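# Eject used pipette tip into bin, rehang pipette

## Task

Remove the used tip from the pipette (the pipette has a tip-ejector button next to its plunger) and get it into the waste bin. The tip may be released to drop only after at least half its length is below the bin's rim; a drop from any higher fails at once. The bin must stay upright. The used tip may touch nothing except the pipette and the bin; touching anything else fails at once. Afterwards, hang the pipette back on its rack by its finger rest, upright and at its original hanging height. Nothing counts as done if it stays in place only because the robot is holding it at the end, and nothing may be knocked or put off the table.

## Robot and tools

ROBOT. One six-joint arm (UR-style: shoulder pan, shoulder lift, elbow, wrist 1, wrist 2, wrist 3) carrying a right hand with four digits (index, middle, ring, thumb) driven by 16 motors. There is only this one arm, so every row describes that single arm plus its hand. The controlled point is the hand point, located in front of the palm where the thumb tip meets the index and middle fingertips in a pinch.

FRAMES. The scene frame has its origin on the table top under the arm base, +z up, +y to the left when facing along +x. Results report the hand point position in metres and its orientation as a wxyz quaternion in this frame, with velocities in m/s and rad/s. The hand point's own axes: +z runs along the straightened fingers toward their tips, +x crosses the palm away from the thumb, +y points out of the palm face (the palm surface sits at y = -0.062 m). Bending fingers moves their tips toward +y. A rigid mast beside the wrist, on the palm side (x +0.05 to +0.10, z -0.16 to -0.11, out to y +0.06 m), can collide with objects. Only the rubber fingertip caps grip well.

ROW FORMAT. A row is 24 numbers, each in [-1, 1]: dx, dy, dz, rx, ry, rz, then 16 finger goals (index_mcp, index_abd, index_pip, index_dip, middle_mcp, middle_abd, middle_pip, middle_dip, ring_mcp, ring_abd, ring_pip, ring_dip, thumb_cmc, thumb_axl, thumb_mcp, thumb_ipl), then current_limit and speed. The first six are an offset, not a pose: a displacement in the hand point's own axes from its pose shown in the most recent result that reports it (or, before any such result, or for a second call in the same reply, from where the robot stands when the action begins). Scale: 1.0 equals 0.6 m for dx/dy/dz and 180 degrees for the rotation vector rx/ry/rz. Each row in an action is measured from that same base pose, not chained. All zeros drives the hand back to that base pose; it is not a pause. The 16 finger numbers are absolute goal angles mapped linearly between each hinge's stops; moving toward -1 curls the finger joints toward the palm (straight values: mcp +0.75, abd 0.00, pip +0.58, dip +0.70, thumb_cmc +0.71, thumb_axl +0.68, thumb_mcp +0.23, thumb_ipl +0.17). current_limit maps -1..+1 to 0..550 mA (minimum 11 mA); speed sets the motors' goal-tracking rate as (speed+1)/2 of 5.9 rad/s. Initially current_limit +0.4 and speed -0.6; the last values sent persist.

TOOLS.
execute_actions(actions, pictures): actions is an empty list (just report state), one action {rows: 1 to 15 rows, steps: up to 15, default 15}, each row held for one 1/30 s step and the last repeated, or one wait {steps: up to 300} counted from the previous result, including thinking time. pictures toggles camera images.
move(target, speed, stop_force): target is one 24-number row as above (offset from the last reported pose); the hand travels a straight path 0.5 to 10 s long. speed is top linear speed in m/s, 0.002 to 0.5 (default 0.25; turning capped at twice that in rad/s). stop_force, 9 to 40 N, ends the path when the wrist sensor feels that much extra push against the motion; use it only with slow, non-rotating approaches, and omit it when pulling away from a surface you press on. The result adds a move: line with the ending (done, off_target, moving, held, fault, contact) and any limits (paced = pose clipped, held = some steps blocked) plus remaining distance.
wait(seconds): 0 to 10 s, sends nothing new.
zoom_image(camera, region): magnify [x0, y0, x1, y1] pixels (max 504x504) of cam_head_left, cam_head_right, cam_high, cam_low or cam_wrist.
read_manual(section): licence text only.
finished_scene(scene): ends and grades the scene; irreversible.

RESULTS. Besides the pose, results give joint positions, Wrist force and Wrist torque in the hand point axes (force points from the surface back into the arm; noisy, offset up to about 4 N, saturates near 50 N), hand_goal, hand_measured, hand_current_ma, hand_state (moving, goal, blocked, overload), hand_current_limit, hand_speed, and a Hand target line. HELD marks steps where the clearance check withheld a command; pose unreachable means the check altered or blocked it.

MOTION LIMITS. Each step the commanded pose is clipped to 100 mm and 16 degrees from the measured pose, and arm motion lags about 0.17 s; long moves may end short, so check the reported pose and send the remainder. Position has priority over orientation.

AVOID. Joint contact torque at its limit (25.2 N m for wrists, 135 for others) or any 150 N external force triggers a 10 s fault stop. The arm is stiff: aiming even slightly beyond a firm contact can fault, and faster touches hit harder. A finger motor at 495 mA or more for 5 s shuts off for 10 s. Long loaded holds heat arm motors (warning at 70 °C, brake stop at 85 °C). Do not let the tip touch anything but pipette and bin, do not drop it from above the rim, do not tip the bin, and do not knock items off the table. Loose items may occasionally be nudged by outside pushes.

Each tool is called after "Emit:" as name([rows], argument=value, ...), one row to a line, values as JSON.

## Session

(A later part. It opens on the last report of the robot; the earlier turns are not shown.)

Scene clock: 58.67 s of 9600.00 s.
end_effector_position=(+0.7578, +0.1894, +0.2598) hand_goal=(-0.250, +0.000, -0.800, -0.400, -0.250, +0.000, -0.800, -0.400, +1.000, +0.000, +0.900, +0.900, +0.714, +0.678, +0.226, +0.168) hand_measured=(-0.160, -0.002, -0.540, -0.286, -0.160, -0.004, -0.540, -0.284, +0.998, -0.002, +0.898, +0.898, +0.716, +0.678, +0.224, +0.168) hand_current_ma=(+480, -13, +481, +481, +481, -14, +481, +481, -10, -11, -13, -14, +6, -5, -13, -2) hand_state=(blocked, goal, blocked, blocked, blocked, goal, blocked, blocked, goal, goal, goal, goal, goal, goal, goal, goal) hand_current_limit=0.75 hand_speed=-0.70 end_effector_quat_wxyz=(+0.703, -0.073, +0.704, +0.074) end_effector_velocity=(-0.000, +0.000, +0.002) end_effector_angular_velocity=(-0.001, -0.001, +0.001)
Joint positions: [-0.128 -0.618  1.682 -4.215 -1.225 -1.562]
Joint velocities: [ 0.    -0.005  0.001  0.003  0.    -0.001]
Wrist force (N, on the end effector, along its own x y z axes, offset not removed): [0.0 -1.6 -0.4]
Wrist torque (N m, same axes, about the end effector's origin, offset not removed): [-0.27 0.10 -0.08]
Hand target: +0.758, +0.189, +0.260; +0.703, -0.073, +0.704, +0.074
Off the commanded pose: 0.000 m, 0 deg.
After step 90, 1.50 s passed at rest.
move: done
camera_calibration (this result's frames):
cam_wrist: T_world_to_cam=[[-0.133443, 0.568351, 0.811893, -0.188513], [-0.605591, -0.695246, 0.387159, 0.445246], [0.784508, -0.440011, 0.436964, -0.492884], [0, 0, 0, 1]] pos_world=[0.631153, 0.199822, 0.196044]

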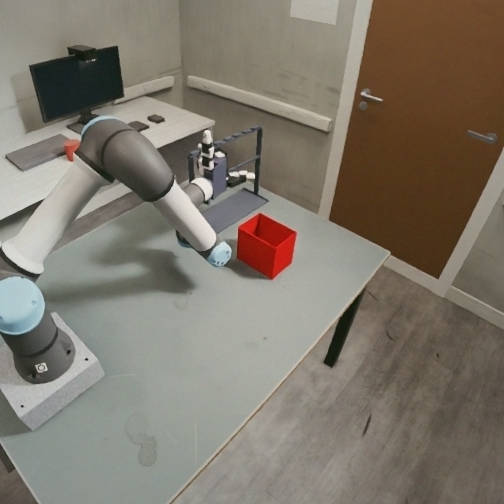

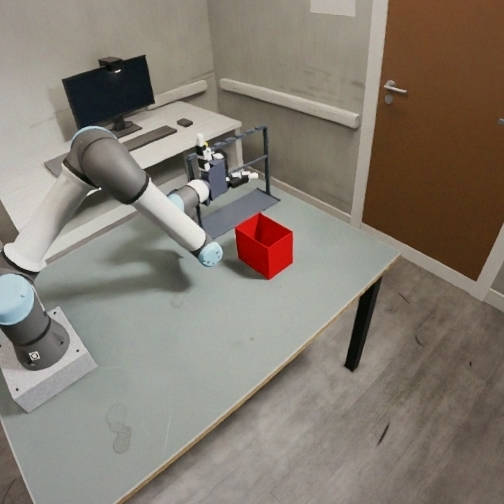

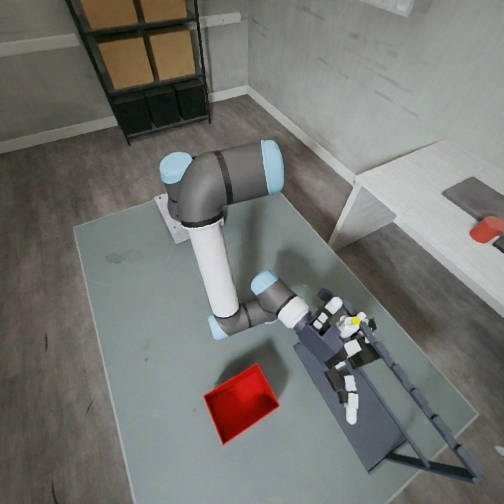

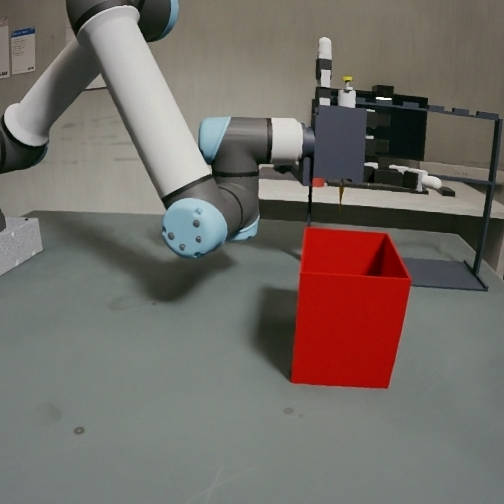

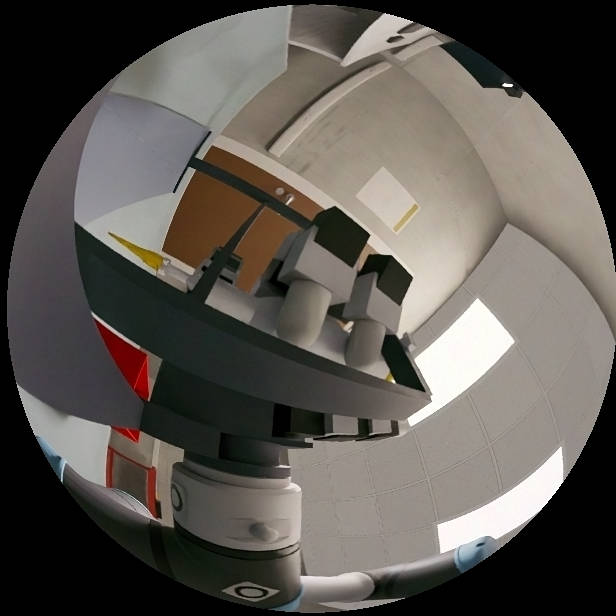

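Lip is short. Withdraw along world −y.

Emit:
move(target=[0,-0.05,-0.0106,0,0,0,-0.25,0,-0.8,-0.4,-0.25,0,-0.8,-0.4,1,0,0.9,0.9,0.714,0.678,0.226,0.168,0.75,-0.7], speed=0.015, stop_force=9)

Emit:
zoom_image(camera="cam_high", region=[300,280,400,380])

Scene clock: 63.57 s of 9600.00 s.
end_effector_position=(+0.7578, +0.1590, +0.2598) hand_goal=(-0.250, +0.000, -0.800, -0.400, -0.250, +0.000, -0.800, -0.400, +1.000, +0.000, +0.900, +0.900, +0.714, +0.678, +0.226, +0.168) hand_measured=(-0.160, -0.002, -0.540, -0.286, -0.160, -0.004, -0.540, -0.284, +0.998, -0.002, +0.898, +0.898, +0.716, +0.678, +0.224, +0.168) hand_current_ma=(+480, -13, +481, +481, +481, -14, +481, +481, -10, -11, -13, -14, +6, -5, -13, -2) hand_state=(blocked, goal, blocked, blocked, blocked, goal, blocked, blocked, goal, goal, goal, goal, goal, goal, goal, goal) hand_current_limit=0.75 hand_speed=-0.70 end_effector_quat_wxyz=(+0.703, -0.073, +0.704, +0.073) end_effector_velocity=(-0.000, -0.002, +0.000) end_effector_angular_velocity=(-0.001, -0.001, +0.000)
Joint positions: [-0.184 -0.621  1.689 -4.22  -1.169 -1.561]
Joint velocities: [-0.005 -0.     0.    -0.001  0.005 -0.001]
Wrist force (N, on the end effector, along its own x y z axes, offset not removed): [-0.3 -2.3 -2.6]
Wrist torque (N m, same axes, about the end effector's origin, offset not removed): [-0.23 0.08 -0.10]
Hand target: +0.758, +0.159, +0.260; +0.703, -0.073, +0.704, +0.073
Off the commanded pose: 0.000 m, 0 deg.
move: done
camera_calibration (this result's frames):
cam_wrist: T_world_to_cam=[[-0.133425, 0.568431, 0.81184, -0.171161], [-0.605593, -0.695202, 0.387236, 0.424112], [0.78451, -0.439977, 0.436995, -0.506243], [0, 0, 0, 1]] pos_world=[0.631154, 0.169401, 0.195949]

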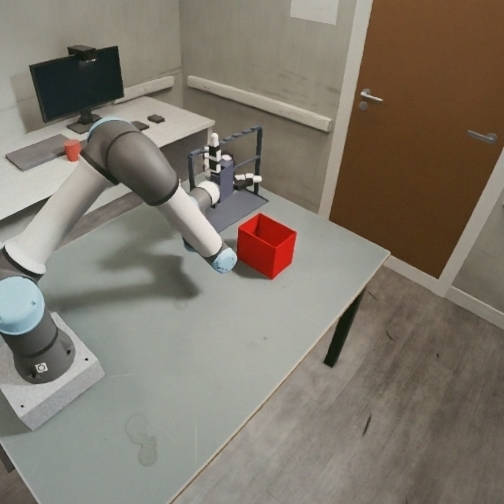

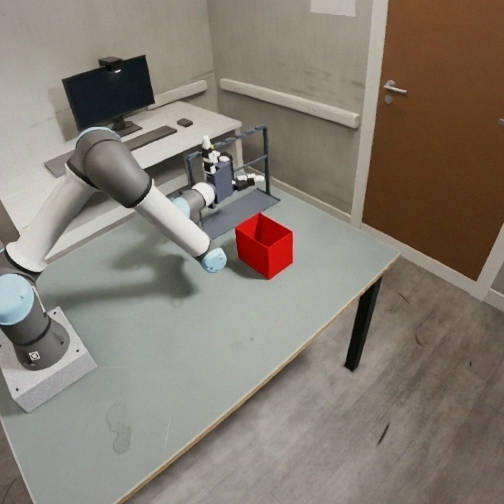

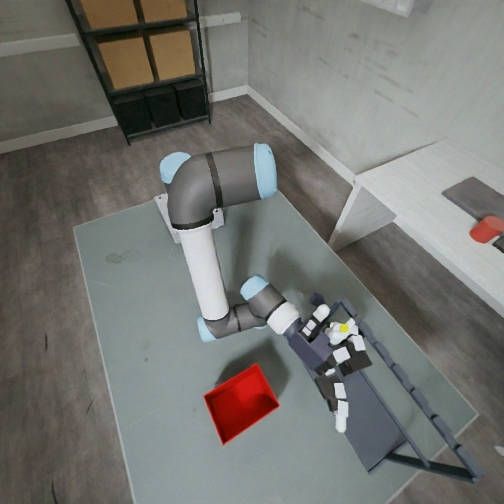

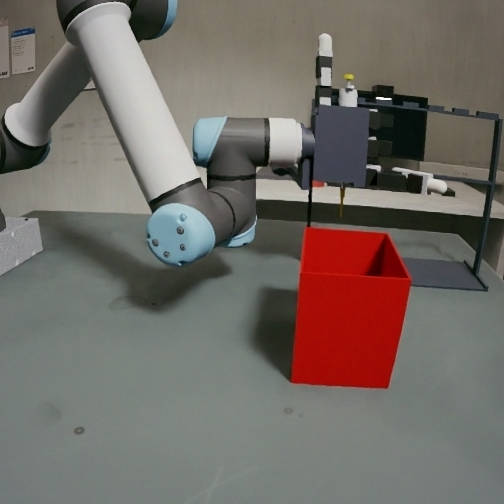

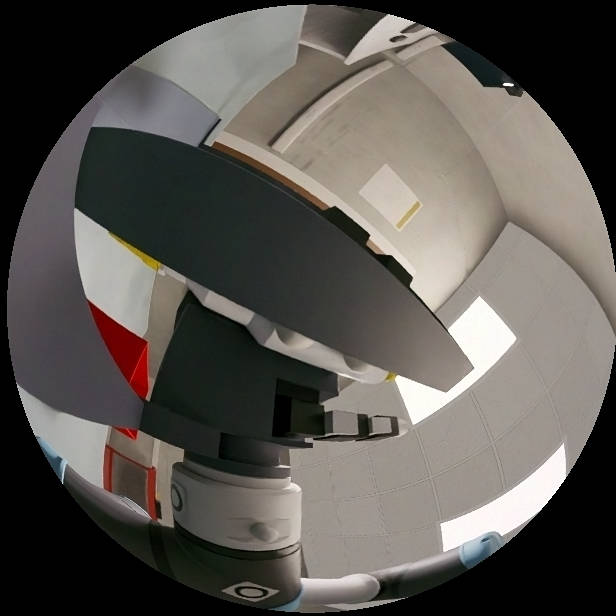

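Region (300, 280, 400, 380) of cam_high's 504x504 image, scaled by 5.040, with more detail than that image has.

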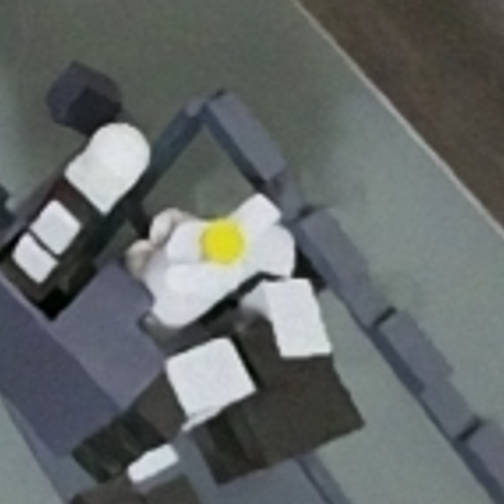

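Emit:
move(target=[0,-0.05,-0.0106,0,0,0,-0.25,0,-0.8,-0.4,-0.25,0,-0.8,-0.4,1,0,0.9,0.9,0.714,0.678,0.226,0.168,0.75,-0.7], speed=0.06)

Emit:
move(target=[-0.11,-0.13,-0.028,0,0,0,-0.25,0,-0.8,-0.4,-0.25,0,-0.8,-0.4,1,0,0.9,0.9,0.714,0.678,0.226,0.168,0.75,-0.7], speed=0.1)

Emit:
move(target=[0,-0.21,-0.045,0,0,0,-0.25,0,-0.8,-0.4,-0.25,0,-0.8,-0.4,1,0,0.9,0.9,0.714,0.678,0.226,0.168,0.75,-0.7], speed=0.1)

Scene clock: 68.43 s of 9600.00 s.
end_effector_position=(+0.7578, +0.1285, +0.2597) hand_goal=(-0.250, +0.000, -0.800, -0.400, -0.250, +0.000, -0.800, -0.400, +1.000, +0.000, +0.900, +0.900, +0.714, +0.678, +0.226, +0.168) hand_measured=(-0.160, -0.002, -0.540, -0.286, -0.160, -0.004, -0.540, -0.284, +0.998, -0.002, +0.898, +0.898, +0.716, +0.678, +0.224, +0.168) hand_current_ma=(+480, -13, +481, +481, +481, -14, +481, +481, -10, -11, -13, -14, +6, -5, -13, -2) hand_state=(blocked, goal, blocked, blocked, blocked, goal, blocked, blocked, goal, goal, goal, goal, goal, goal, goal, goal) hand_current_limit=0.75 hand_speed=-0.70 end_effector_quat_wxyz=(+0.703, -0.073, +0.704, +0.073) end_effector_velocity=(-0.000, -0.001, -0.000) end_effector_angular_velocity=(+0.001, +0.000, +0.001)
Joint positions: [-0.239 -0.621  1.691 -4.222 -1.113 -1.561]
Joint velocities: [-0.003 -0.     0.001 -0.     0.004  0.001]
Wrist force (N, on the end effector, along its own x y z axes, offset not removed): [-1.2 -1.9 -3.6]
Wrist torque (N m, same axes, about the end effector's origin, offset not removed): [-0.01 0.34 -0.18]
Hand target: +0.758, +0.128, +0.260; +0.703, -0.073, +0.704, +0.073
Off the commanded pose: 0.000 m, 0 deg.
After step 90, 0.93 s passed at rest.
move: done
camera_calibration (this result's frames):
cam_wrist: T_world_to_cam=[[-0.133488, 0.568532, 0.811759, -0.153772], [-0.605636, -0.695147, 0.387268, 0.402957], [0.784465, -0.439935, 0.437117, -0.519641], [0, 0, 0, 1]] pos_world=[0.631159, 0.13893, 0.195917]

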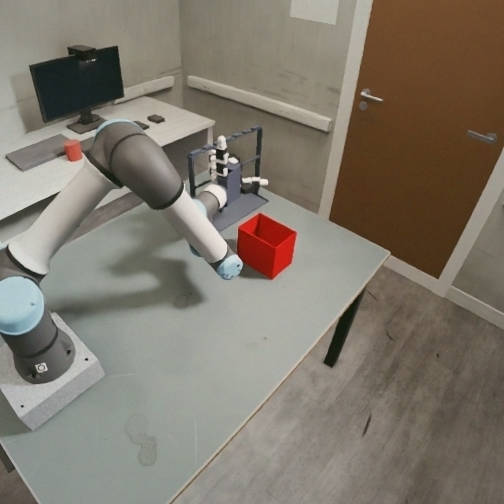

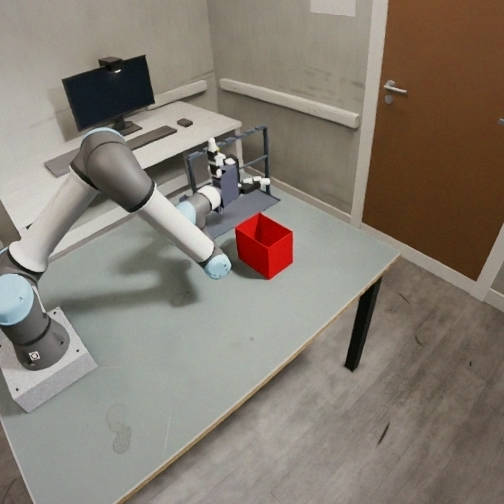

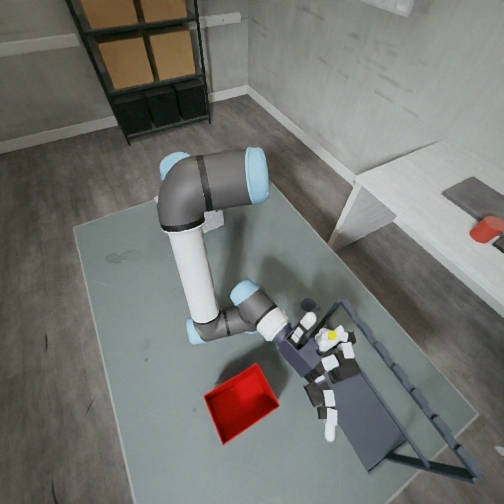

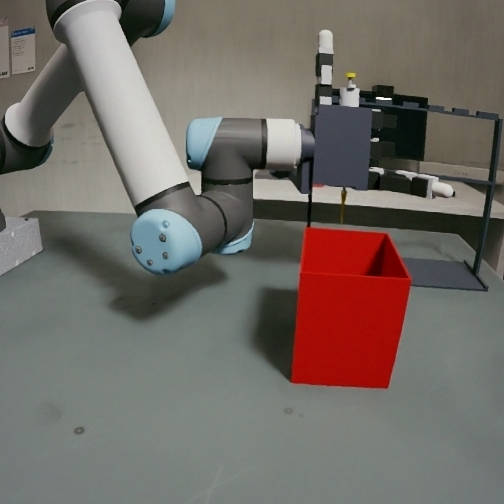

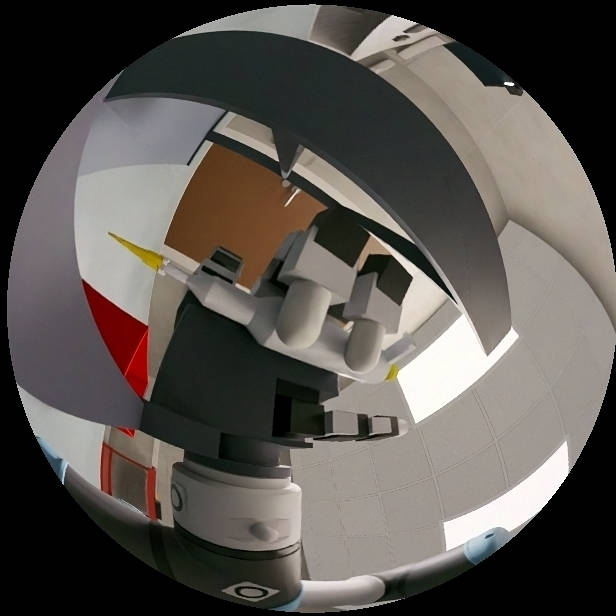

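Scene clock: 69.97 s of 9600.00 s.
end_effector_position=(+0.7577, +0.0487, +0.3254) hand_goal=(-0.250, +0.000, -0.800, -0.400, -0.250, +0.000, -0.800, -0.400, +1.000, +0.000, +0.900, +0.900, +0.714, +0.678, +0.226, +0.168) hand_measured=(-0.160, -0.002, -0.540, -0.286, -0.160, -0.004, -0.540, -0.284, +0.998, -0.002, +0.898, +0.898, +0.716, +0.678, +0.224, +0.168) hand_current_ma=(+480, -13, +481, +481, +481, -14, +481, +481, -10, -11, -13, -14, +6, -5, -13, -2) hand_state=(blocked, goal, blocked, blocked, blocked, goal, blocked, blocked, goal, goal, goal, goal, goal, goal, goal, goal) hand_current_limit=0.75 hand_speed=-0.70 end_effector_quat_wxyz=(+0.703, -0.073, +0.704, +0.073) end_effector_velocity=(-0.000, -0.002, +0.002) end_effector_angular_velocity=(-0.001, -0.001, -0.001)
Joint positions: [-0.382 -0.745  1.698 -4.106 -0.97  -1.559]
Joint velocities: [-0.004 -0.003 -0.001  0.003  0.003 -0.001]
Wrist force (N, on the end effector, along its own x y z axes, offset not removed): [1.6 -0.7 -3.1]
Wrist torque (N m, same axes, about the end effector's origin, offset not removed): [0.13 -0.18 -0.03]
Hand target: +0.758, +0.049, +0.326; +0.703, -0.073, +0.704, +0.073
Off the commanded pose: 0.000 m, 0 deg.
move: done
camera_calibration (this result's frames):
cam_wrist: T_world_to_cam=[[-0.13342, 0.568674, 0.811671, -0.161737], [-0.605626, -0.695067, 0.387427, 0.321939], [0.784485, -0.439878, 0.43714, -0.583402], [0, 0, 0, 1]] pos_world=[0.631065, 0.0591192, 0.261577]

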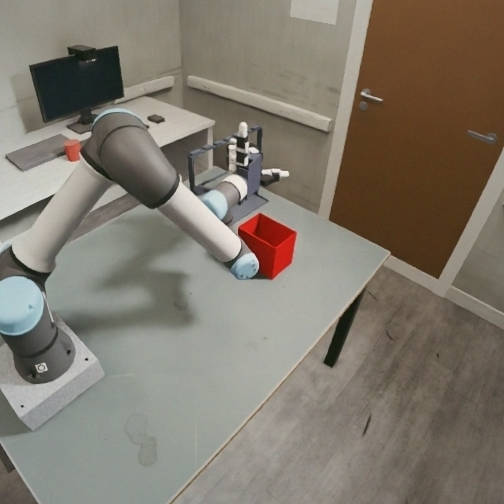

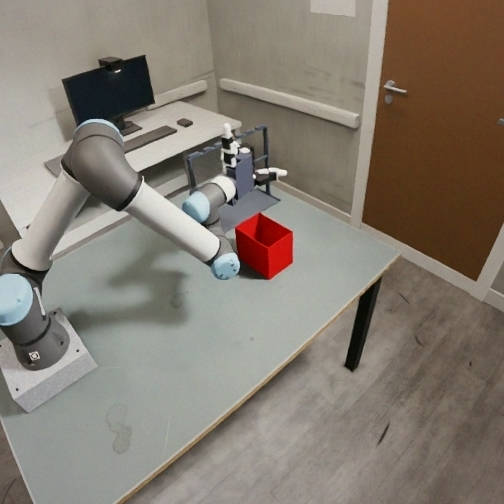

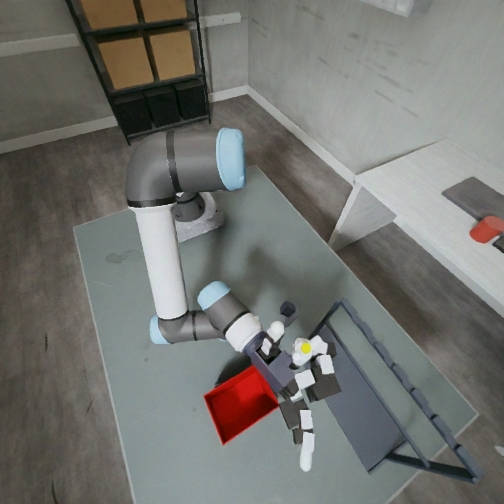

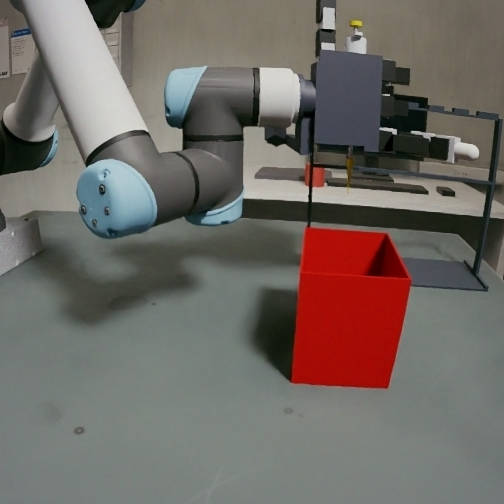

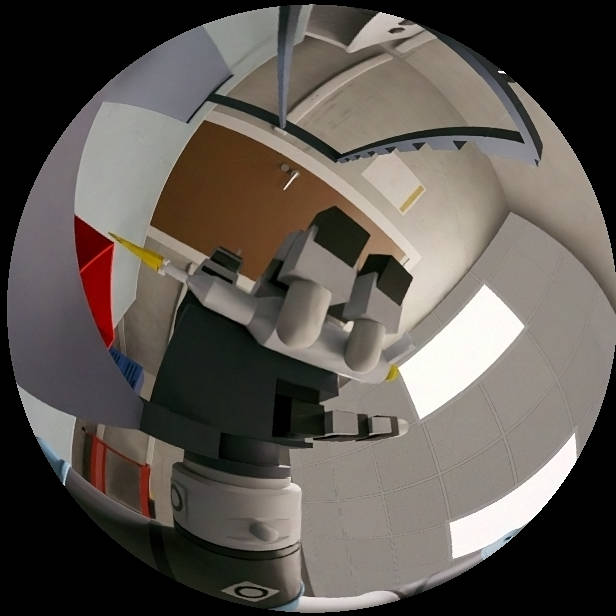

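Scene clock: 71.73 s of 9600.00 s.
end_effector_position=(+0.7574, -0.0799, +0.3250) hand_goal=(-0.250, +0.000, -0.800, -0.400, -0.250, +0.000, -0.800, -0.400, +1.000, +0.000, +0.900, +0.900, +0.714, +0.678, +0.226, +0.168) hand_measured=(-0.160, -0.002, -0.540, -0.286, -0.160, -0.004, -0.540, -0.284, +0.998, -0.002, +0.898, +0.898, +0.716, +0.678, +0.224, +0.168) hand_current_ma=(+480, -13, +481, +481, +481, -14, +481, +481, -10, -11, -13, -14, +6, -5, -13, -2) hand_state=(blocked, goal, blocked, blocked, blocked, goal, blocked, blocked, goal, goal, goal, goal, goal, goal, goal, goal) hand_current_limit=0.75 hand_speed=-0.70 end_effector_quat_wxyz=(+0.703, -0.073, +0.704, +0.073) end_effector_velocity=(+0.000, -0.002, -0.000) end_effector_angular_velocity=(-0.000, +0.001, +0.001)
Joint positions: [-0.586 -0.694  1.584 -4.044 -0.766 -1.557]
Joint velocities: [-0.003  0.002 -0.004  0.003  0.004 -0.001]
Wrist force (N, on the end effector, along its own x y z axes, offset not removed): [1.2 -2.1 0.4]
Wrist torque (N m, same axes, about the end effector's origin, offset not removed): [-0.31 -0.21 0.02]
Hand target: +0.757, -0.080, +0.325; +0.703, -0.073, +0.704, +0.073
Off the commanded pose: 0.000 m, 0 deg.
move: done
camera_calibration (this result's frames):
cam_wrist: T_world_to_cam=[[-0.133264, 0.568931, 0.811516, -0.0883475], [-0.605584, -0.694925, 0.387746, 0.232347], [0.784544, -0.439768, 0.437144, -0.639588], [0, 0, 0, 1]] pos_world=[0.630717, -0.0695429, 0.261196]

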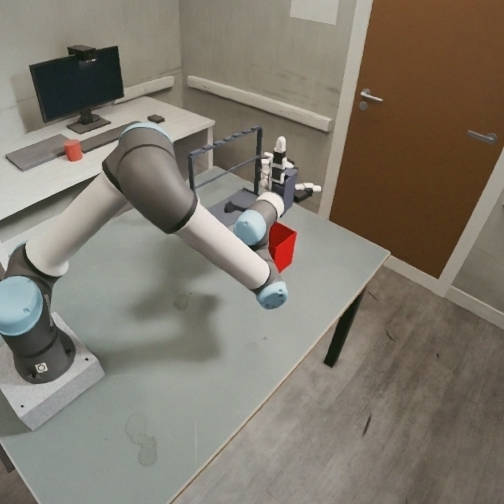

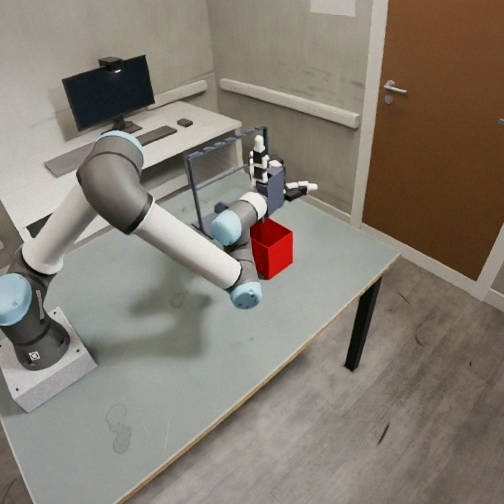

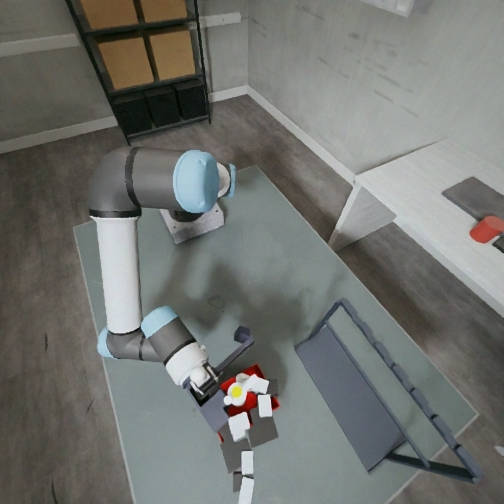

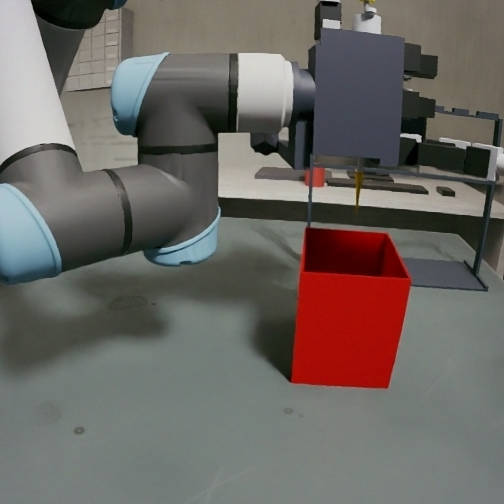

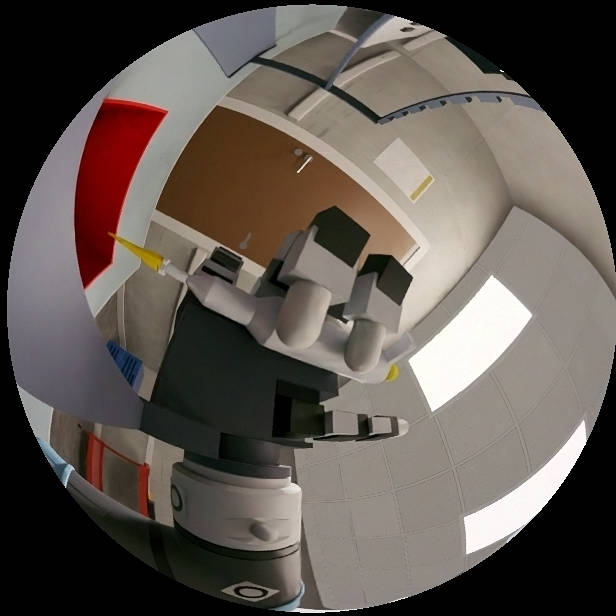

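Emit:
move(target=[0.13,0.025,0,0,0,0,-0.25,0,-0.8,-0.4,-0.25,0,-0.8,-0.4,1,0,0.9,0.9,0.714,0.6,0.226,-0.55,0.75,-0.7], speed=0.05)

Emit:
zoom_image(camera="cam_high", region=[190,340,290,440])

Emit:
zoom_image(camera="cam_low", region=[240,20,504,290])

Scene clock: 76.53 s of 9600.00 s.
end_effector_position=(+0.7541, -0.0651, +0.2472) hand_goal=(-0.250, +0.000, -0.800, -0.400, -0.250, +0.000, -0.800, -0.400, +1.000, +0.000, +0.900, +0.900, +0.714, +0.600, +0.226, -0.550) hand_measured=(-0.160, -0.002, -0.540, -0.286, -0.160, -0.004, -0.540, -0.284, +0.998, -0.002, +0.898, +0.898, +0.716, +0.602, +0.224, -0.550) hand_current_ma=(+480, -13, +481, +481, +481, -14, +481, +481, -10, -11, -13, -14, +6, +14, -13, +4) hand_state=(blocked, goal, blocked, blocked, blocked, goal, blocked, blocked, goal, goal, goal, goal, goal, goal, goal, goal) hand_current_limit=0.75 hand_speed=-0.70 end_effector_quat_wxyz=(+0.703, -0.073, +0.704, +0.073) end_effector_velocity=(-0.000, +0.001, -0.002) end_effector_angular_velocity=(+0.002, +0.000, +0.000)
Joint positions: [-0.566 -0.555  1.578 -4.176 -0.786 -1.557]
Joint velocities: [ 0.001  0.004 -0.001 -0.004 -0.001  0.002]
Wrist force (N, on the end effector, along its own x y z axes, offset not removed): [1.1 -2.2 -2.4]
Wrist torque (N m, same axes, about the end effector's origin, offset not removed): [-0.24 -0.13 -0.03]
Hand target: +0.754, -0.065, +0.247; +0.703, -0.073, +0.704, +0.073
Off the commanded pose: 0.000 m, 0 deg.
move: done
camera_calibration (this result's frames):
cam_wrist: T_world_to_cam=[[-0.133278, 0.569007, 0.811461, -0.034085], [-0.605588, -0.69489, 0.387802, 0.270799], [0.784538, -0.439726, 0.437197, -0.596468], [0, 0, 0, 1]] pos_world=[0.627401, -0.0547124, 0.183416]

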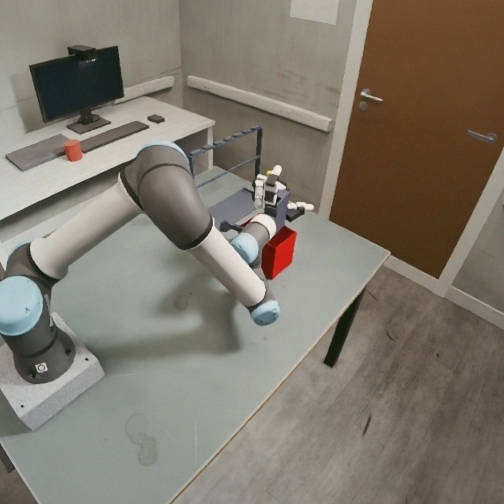

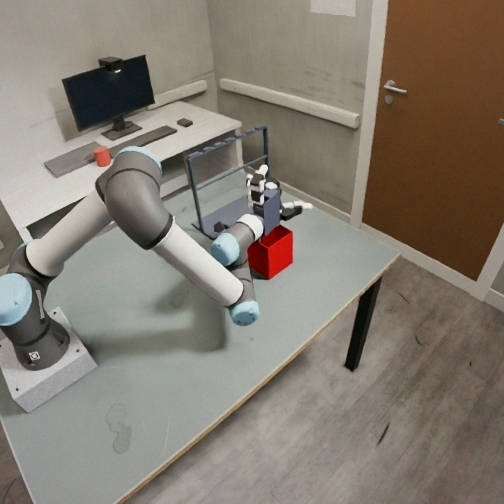

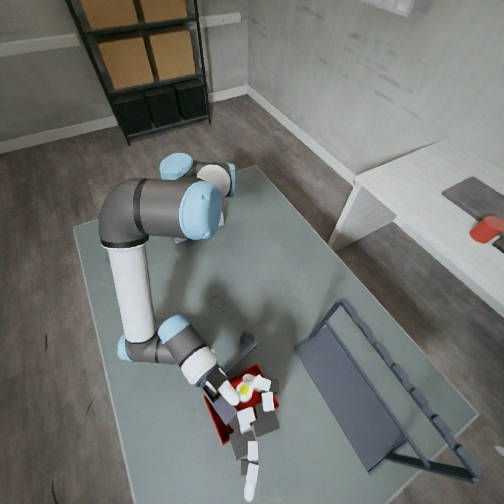

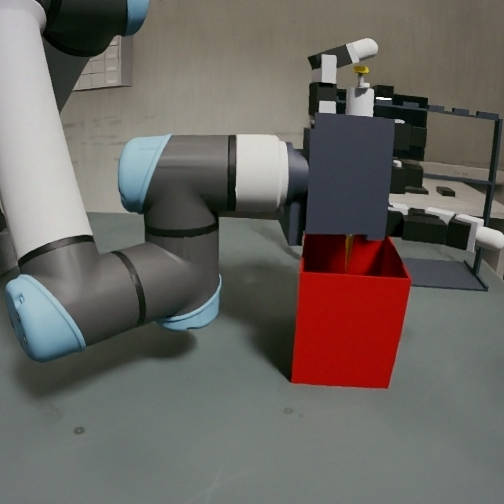

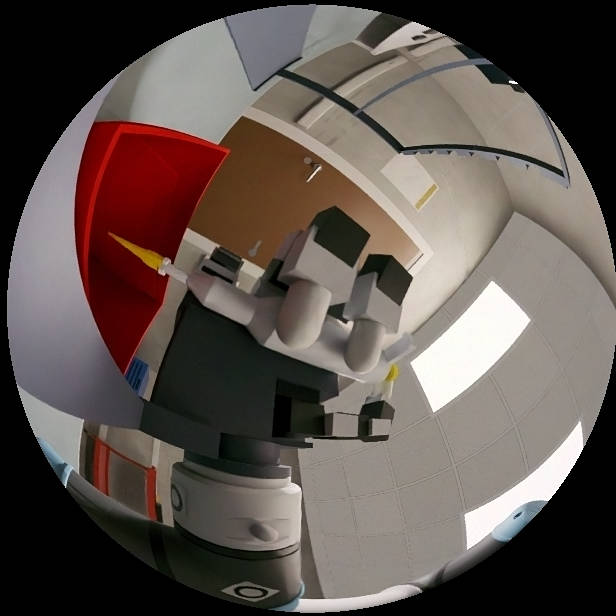

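Region (190, 340, 290, 440) of cam_high's 504x504 image, scaled by 5.040, with more detail than that image has.

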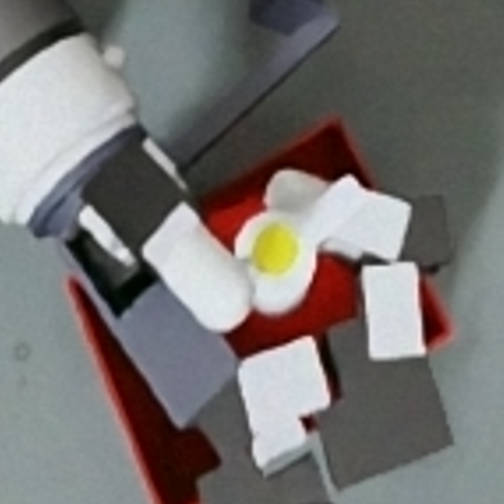

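Region (240, 20, 504, 290) of cam_low's 504x504 image, scaled by 1.867, with more detail than that image has; it fills the left 493 columns of this view, and the rest is white.

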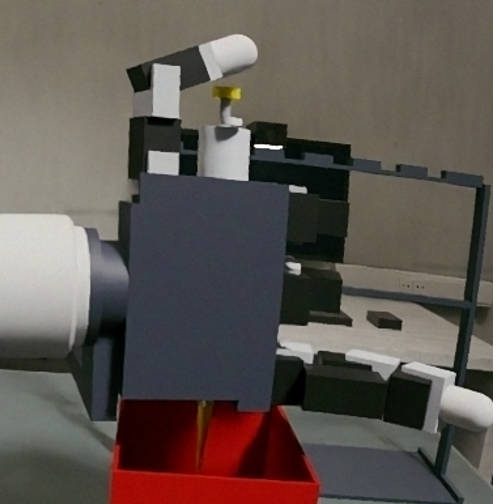

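Emit:
move(target=[0.013,0,0,0,0,0,-0.25,0,-0.8,-0.4,-0.25,0,-0.8,-0.4,1,0,0.9,0.9,0.714,0.6,0.226,-0.92,0.75,-0.7], speed=0.02)

Emit:
zoom_image(camera="cam_high", region=[200,350,280,430])

Emit:
zoom_image(camera="cam_low", region=[290,30,410,150])

Scene clock: 80.20 s of 9600.00 s.
end_effector_position=(+0.7541, -0.0651, +0.2395) hand_goal=(-0.250, +0.000, -0.800, -0.400, -0.250, +0.000, -0.800, -0.400, +1.000, +0.000, +0.900, +0.900, +0.714, +0.600, +0.226, -0.920) hand_measured=(-0.160, -0.002, -0.540, -0.286, -0.160, -0.004, -0.540, -0.284, +0.998, -0.002, +0.898, +0.898, +0.716, +0.602, +0.230, -0.890) hand_current_ma=(+479, -13, +481, +481, +481, -14, +481, +481, -10, -11, -13, -14, +7, +14, +31, +198) hand_state=(blocked, goal, blocked, blocked, blocked, goal, blocked, blocked, goal, goal, goal, goal, goal, goal, goal, blocked) hand_current_limit=0.75 hand_speed=-0.70 end_effector_quat_wxyz=(+0.703, -0.073, +0.704, +0.073) end_effector_velocity=(-0.000, -0.001, -0.000) end_effector_angular_velocity=(+0.000, -0.000, -0.001)
Joint positions: [-0.566 -0.54   1.572 -4.187 -0.786 -1.557]
Joint velocities: [-0.001  0.001 -0.    -0.001  0.     0.   ]
Wrist force (N, on the end effector, along its own x y z axes, offset not removed): [-1.6 0.5 -1.9]
Wrist torque (N m, same axes, about the end effector's origin, offset not removed): [0.13 0.24 -0.12]
Hand target: +0.754, -0.065, +0.239; +0.703, -0.073, +0.704, +0.073
Off the commanded pose: 0.000 m, 0 deg.
move: done
camera_calibration (this result's frames):
cam_wrist: T_world_to_cam=[[-0.133276, 0.569012, 0.811457, -0.0278123], [-0.605588, -0.694887, 0.387808, 0.273802], [0.784538, -0.439723, 0.437199, -0.593054], [0, 0, 0, 1]] pos_world=[0.627378, -0.0546923, 0.175668]

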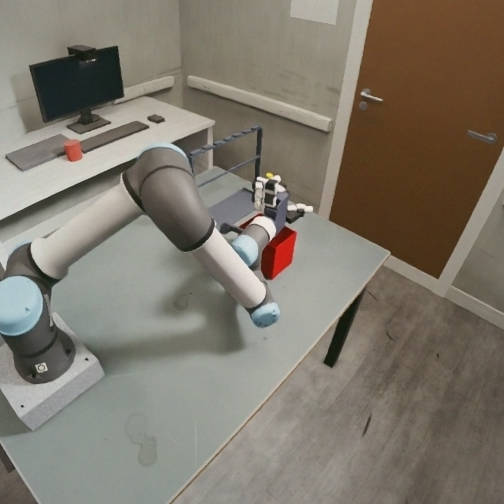

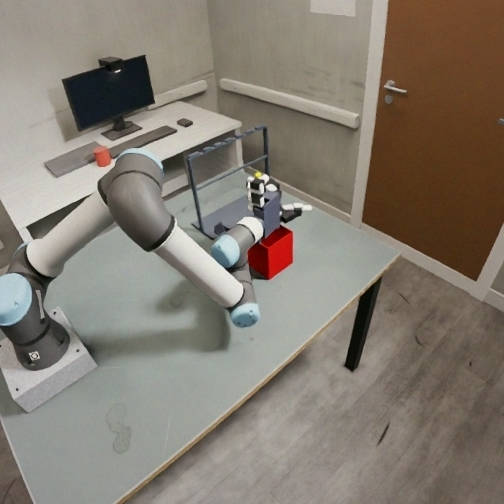

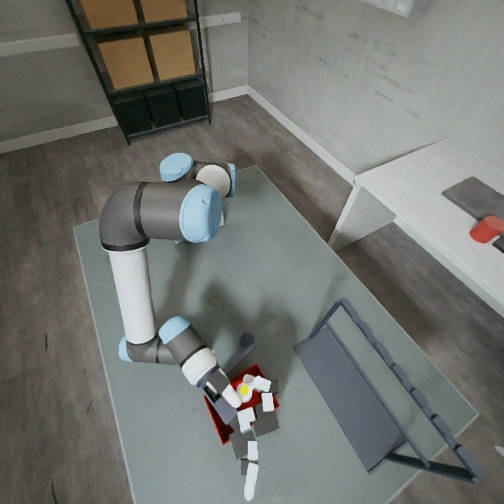

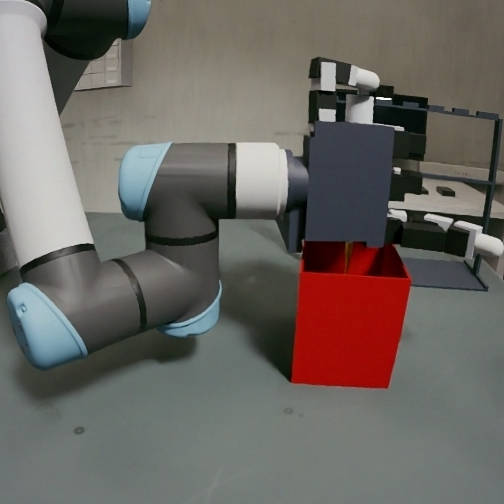

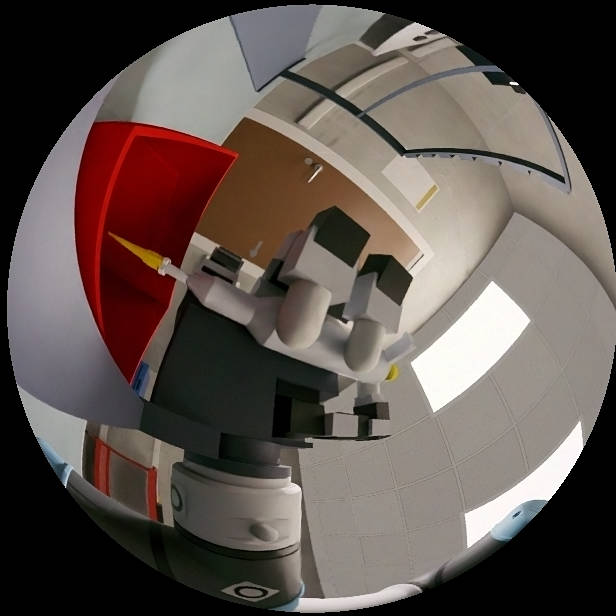

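Region (200, 350, 280, 430) of cam_high's 504x504 image, scaled by 6.300, with more detail than that image has.

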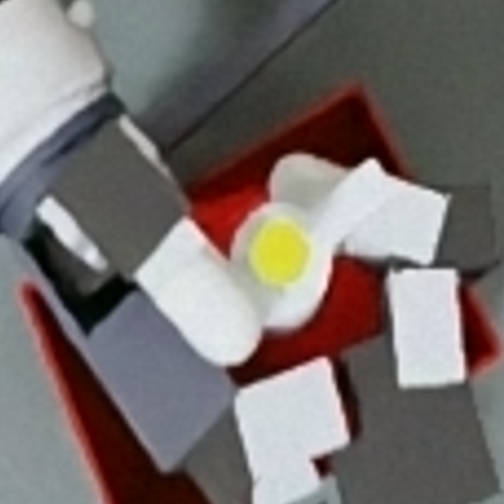

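Region (290, 30, 410, 150) of cam_low's 504x504 image, scaled by 4.200, with more detail than that image has.

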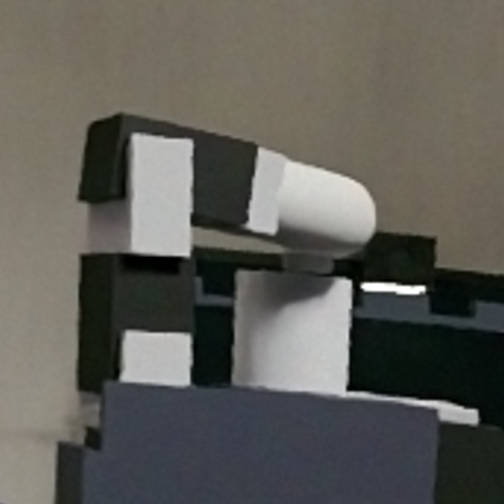

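On the button. Press.

Emit:
move(target=[0,0,0,0,0,0,-0.25,0,-0.8,-0.4,-0.25,0,-0.8,-0.4,1,0,0.9,0.9,0.7,0.58,0.1,-1,0.78,-0.7])

Emit:
zoom_image(camera="cam_low", region=[290,30,410,150])

Scene clock: 83.93 s of 9600.00 s.
end_effector_position=(+0.7541, -0.0651, +0.2394) hand_goal=(-0.250, +0.000, -0.800, -0.400, -0.250, +0.000, -0.800, -0.400, +1.000, +0.000, +0.900, +0.900, +0.700, +0.580, +0.100, -1.000) hand_measured=(-0.160, -0.002, -0.540, -0.286, -0.162, -0.004, -0.540, -0.284, +0.998, -0.002, +0.898, +0.898, +0.716, +0.596, +0.222, -0.896) hand_current_ma=(+479, -13, +490, +490, +489, -14, +490, +489, -10, -11, -13, -14, +89, +118, +489, +490) hand_state=(blocked, goal, blocked, blocked, blocked, goal, blocked, blocked, goal, goal, goal, goal, goal, goal, blocked, blocked) hand_current_limit=0.78 hand_speed=-0.70 end_effector_quat_wxyz=(+0.703, -0.073, +0.704, +0.073) end_effector_velocity=(-0.000, +0.000, +0.000) end_effector_angular_velocity=(+0.000, -0.000, +0.000)
Joint positions: [-0.566 -0.54   1.572 -4.187 -0.786 -1.557]
Joint velocities: [-0. -0.  0. -0.  0.  0.]
Wrist force (N, on the end effector, along its own x y z axes, offset not removed): [-0.4 -1.0 -1.2]
Wrist torque (N m, same axes, about the end effector's origin, offset not removed): [-0.07 0.19 -0.14]
Hand target: +0.754, -0.065, +0.239; +0.703, -0.073, +0.704, +0.073
Off the commanded pose: 0.000 m, 0 deg.
After step 90, 0.03 s passed at rest.
move: done
camera_calibration (this result's frames):
cam_wrist: T_world_to_cam=[[-0.133279, 0.569014, 0.811455, -0.0277626], [-0.605589, -0.694887, 0.387807, 0.273826], [0.784537, -0.439722, 0.437202, -0.593029], [0, 0, 0, 1]] pos_world=[0.627379, -0.0546929, 0.17561]

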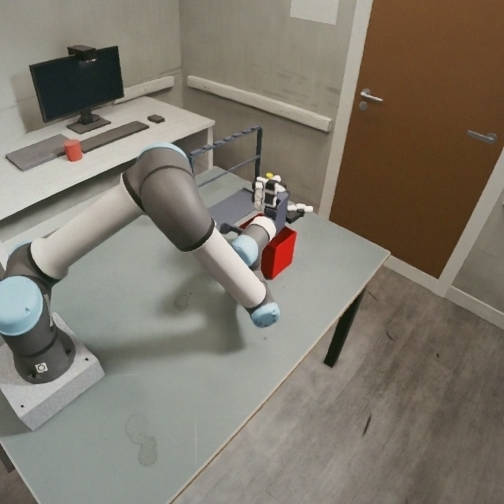

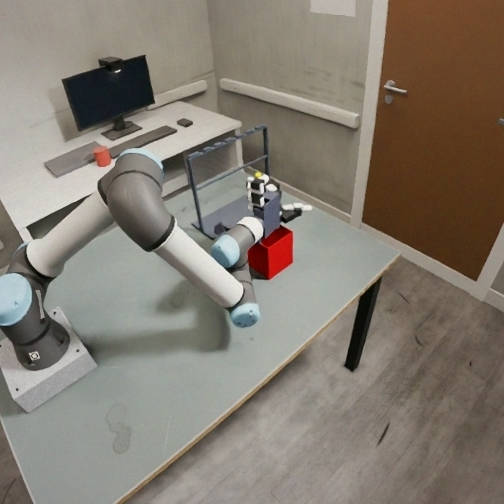

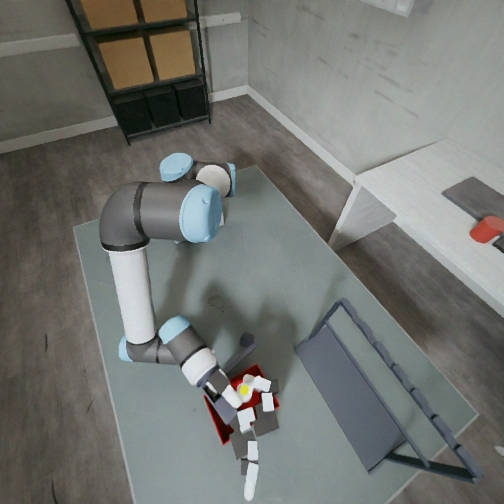

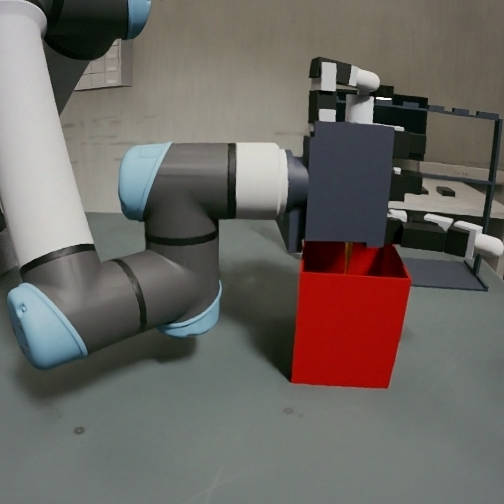

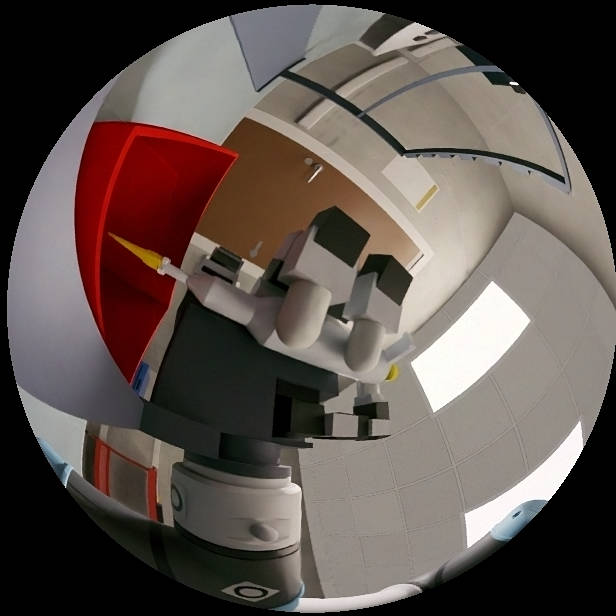

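Region (290, 30, 410, 150) of cam_low's 504x504 image, scaled by 4.200, with more detail than that image has.

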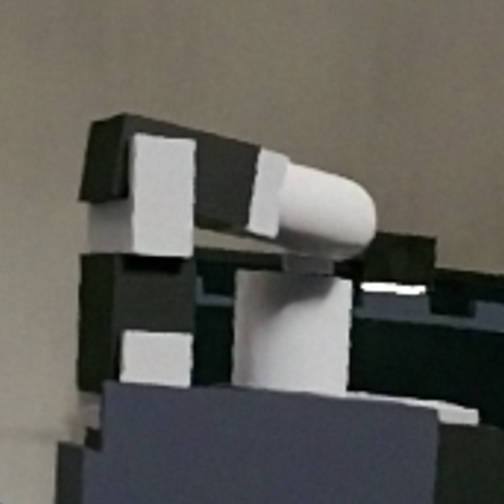

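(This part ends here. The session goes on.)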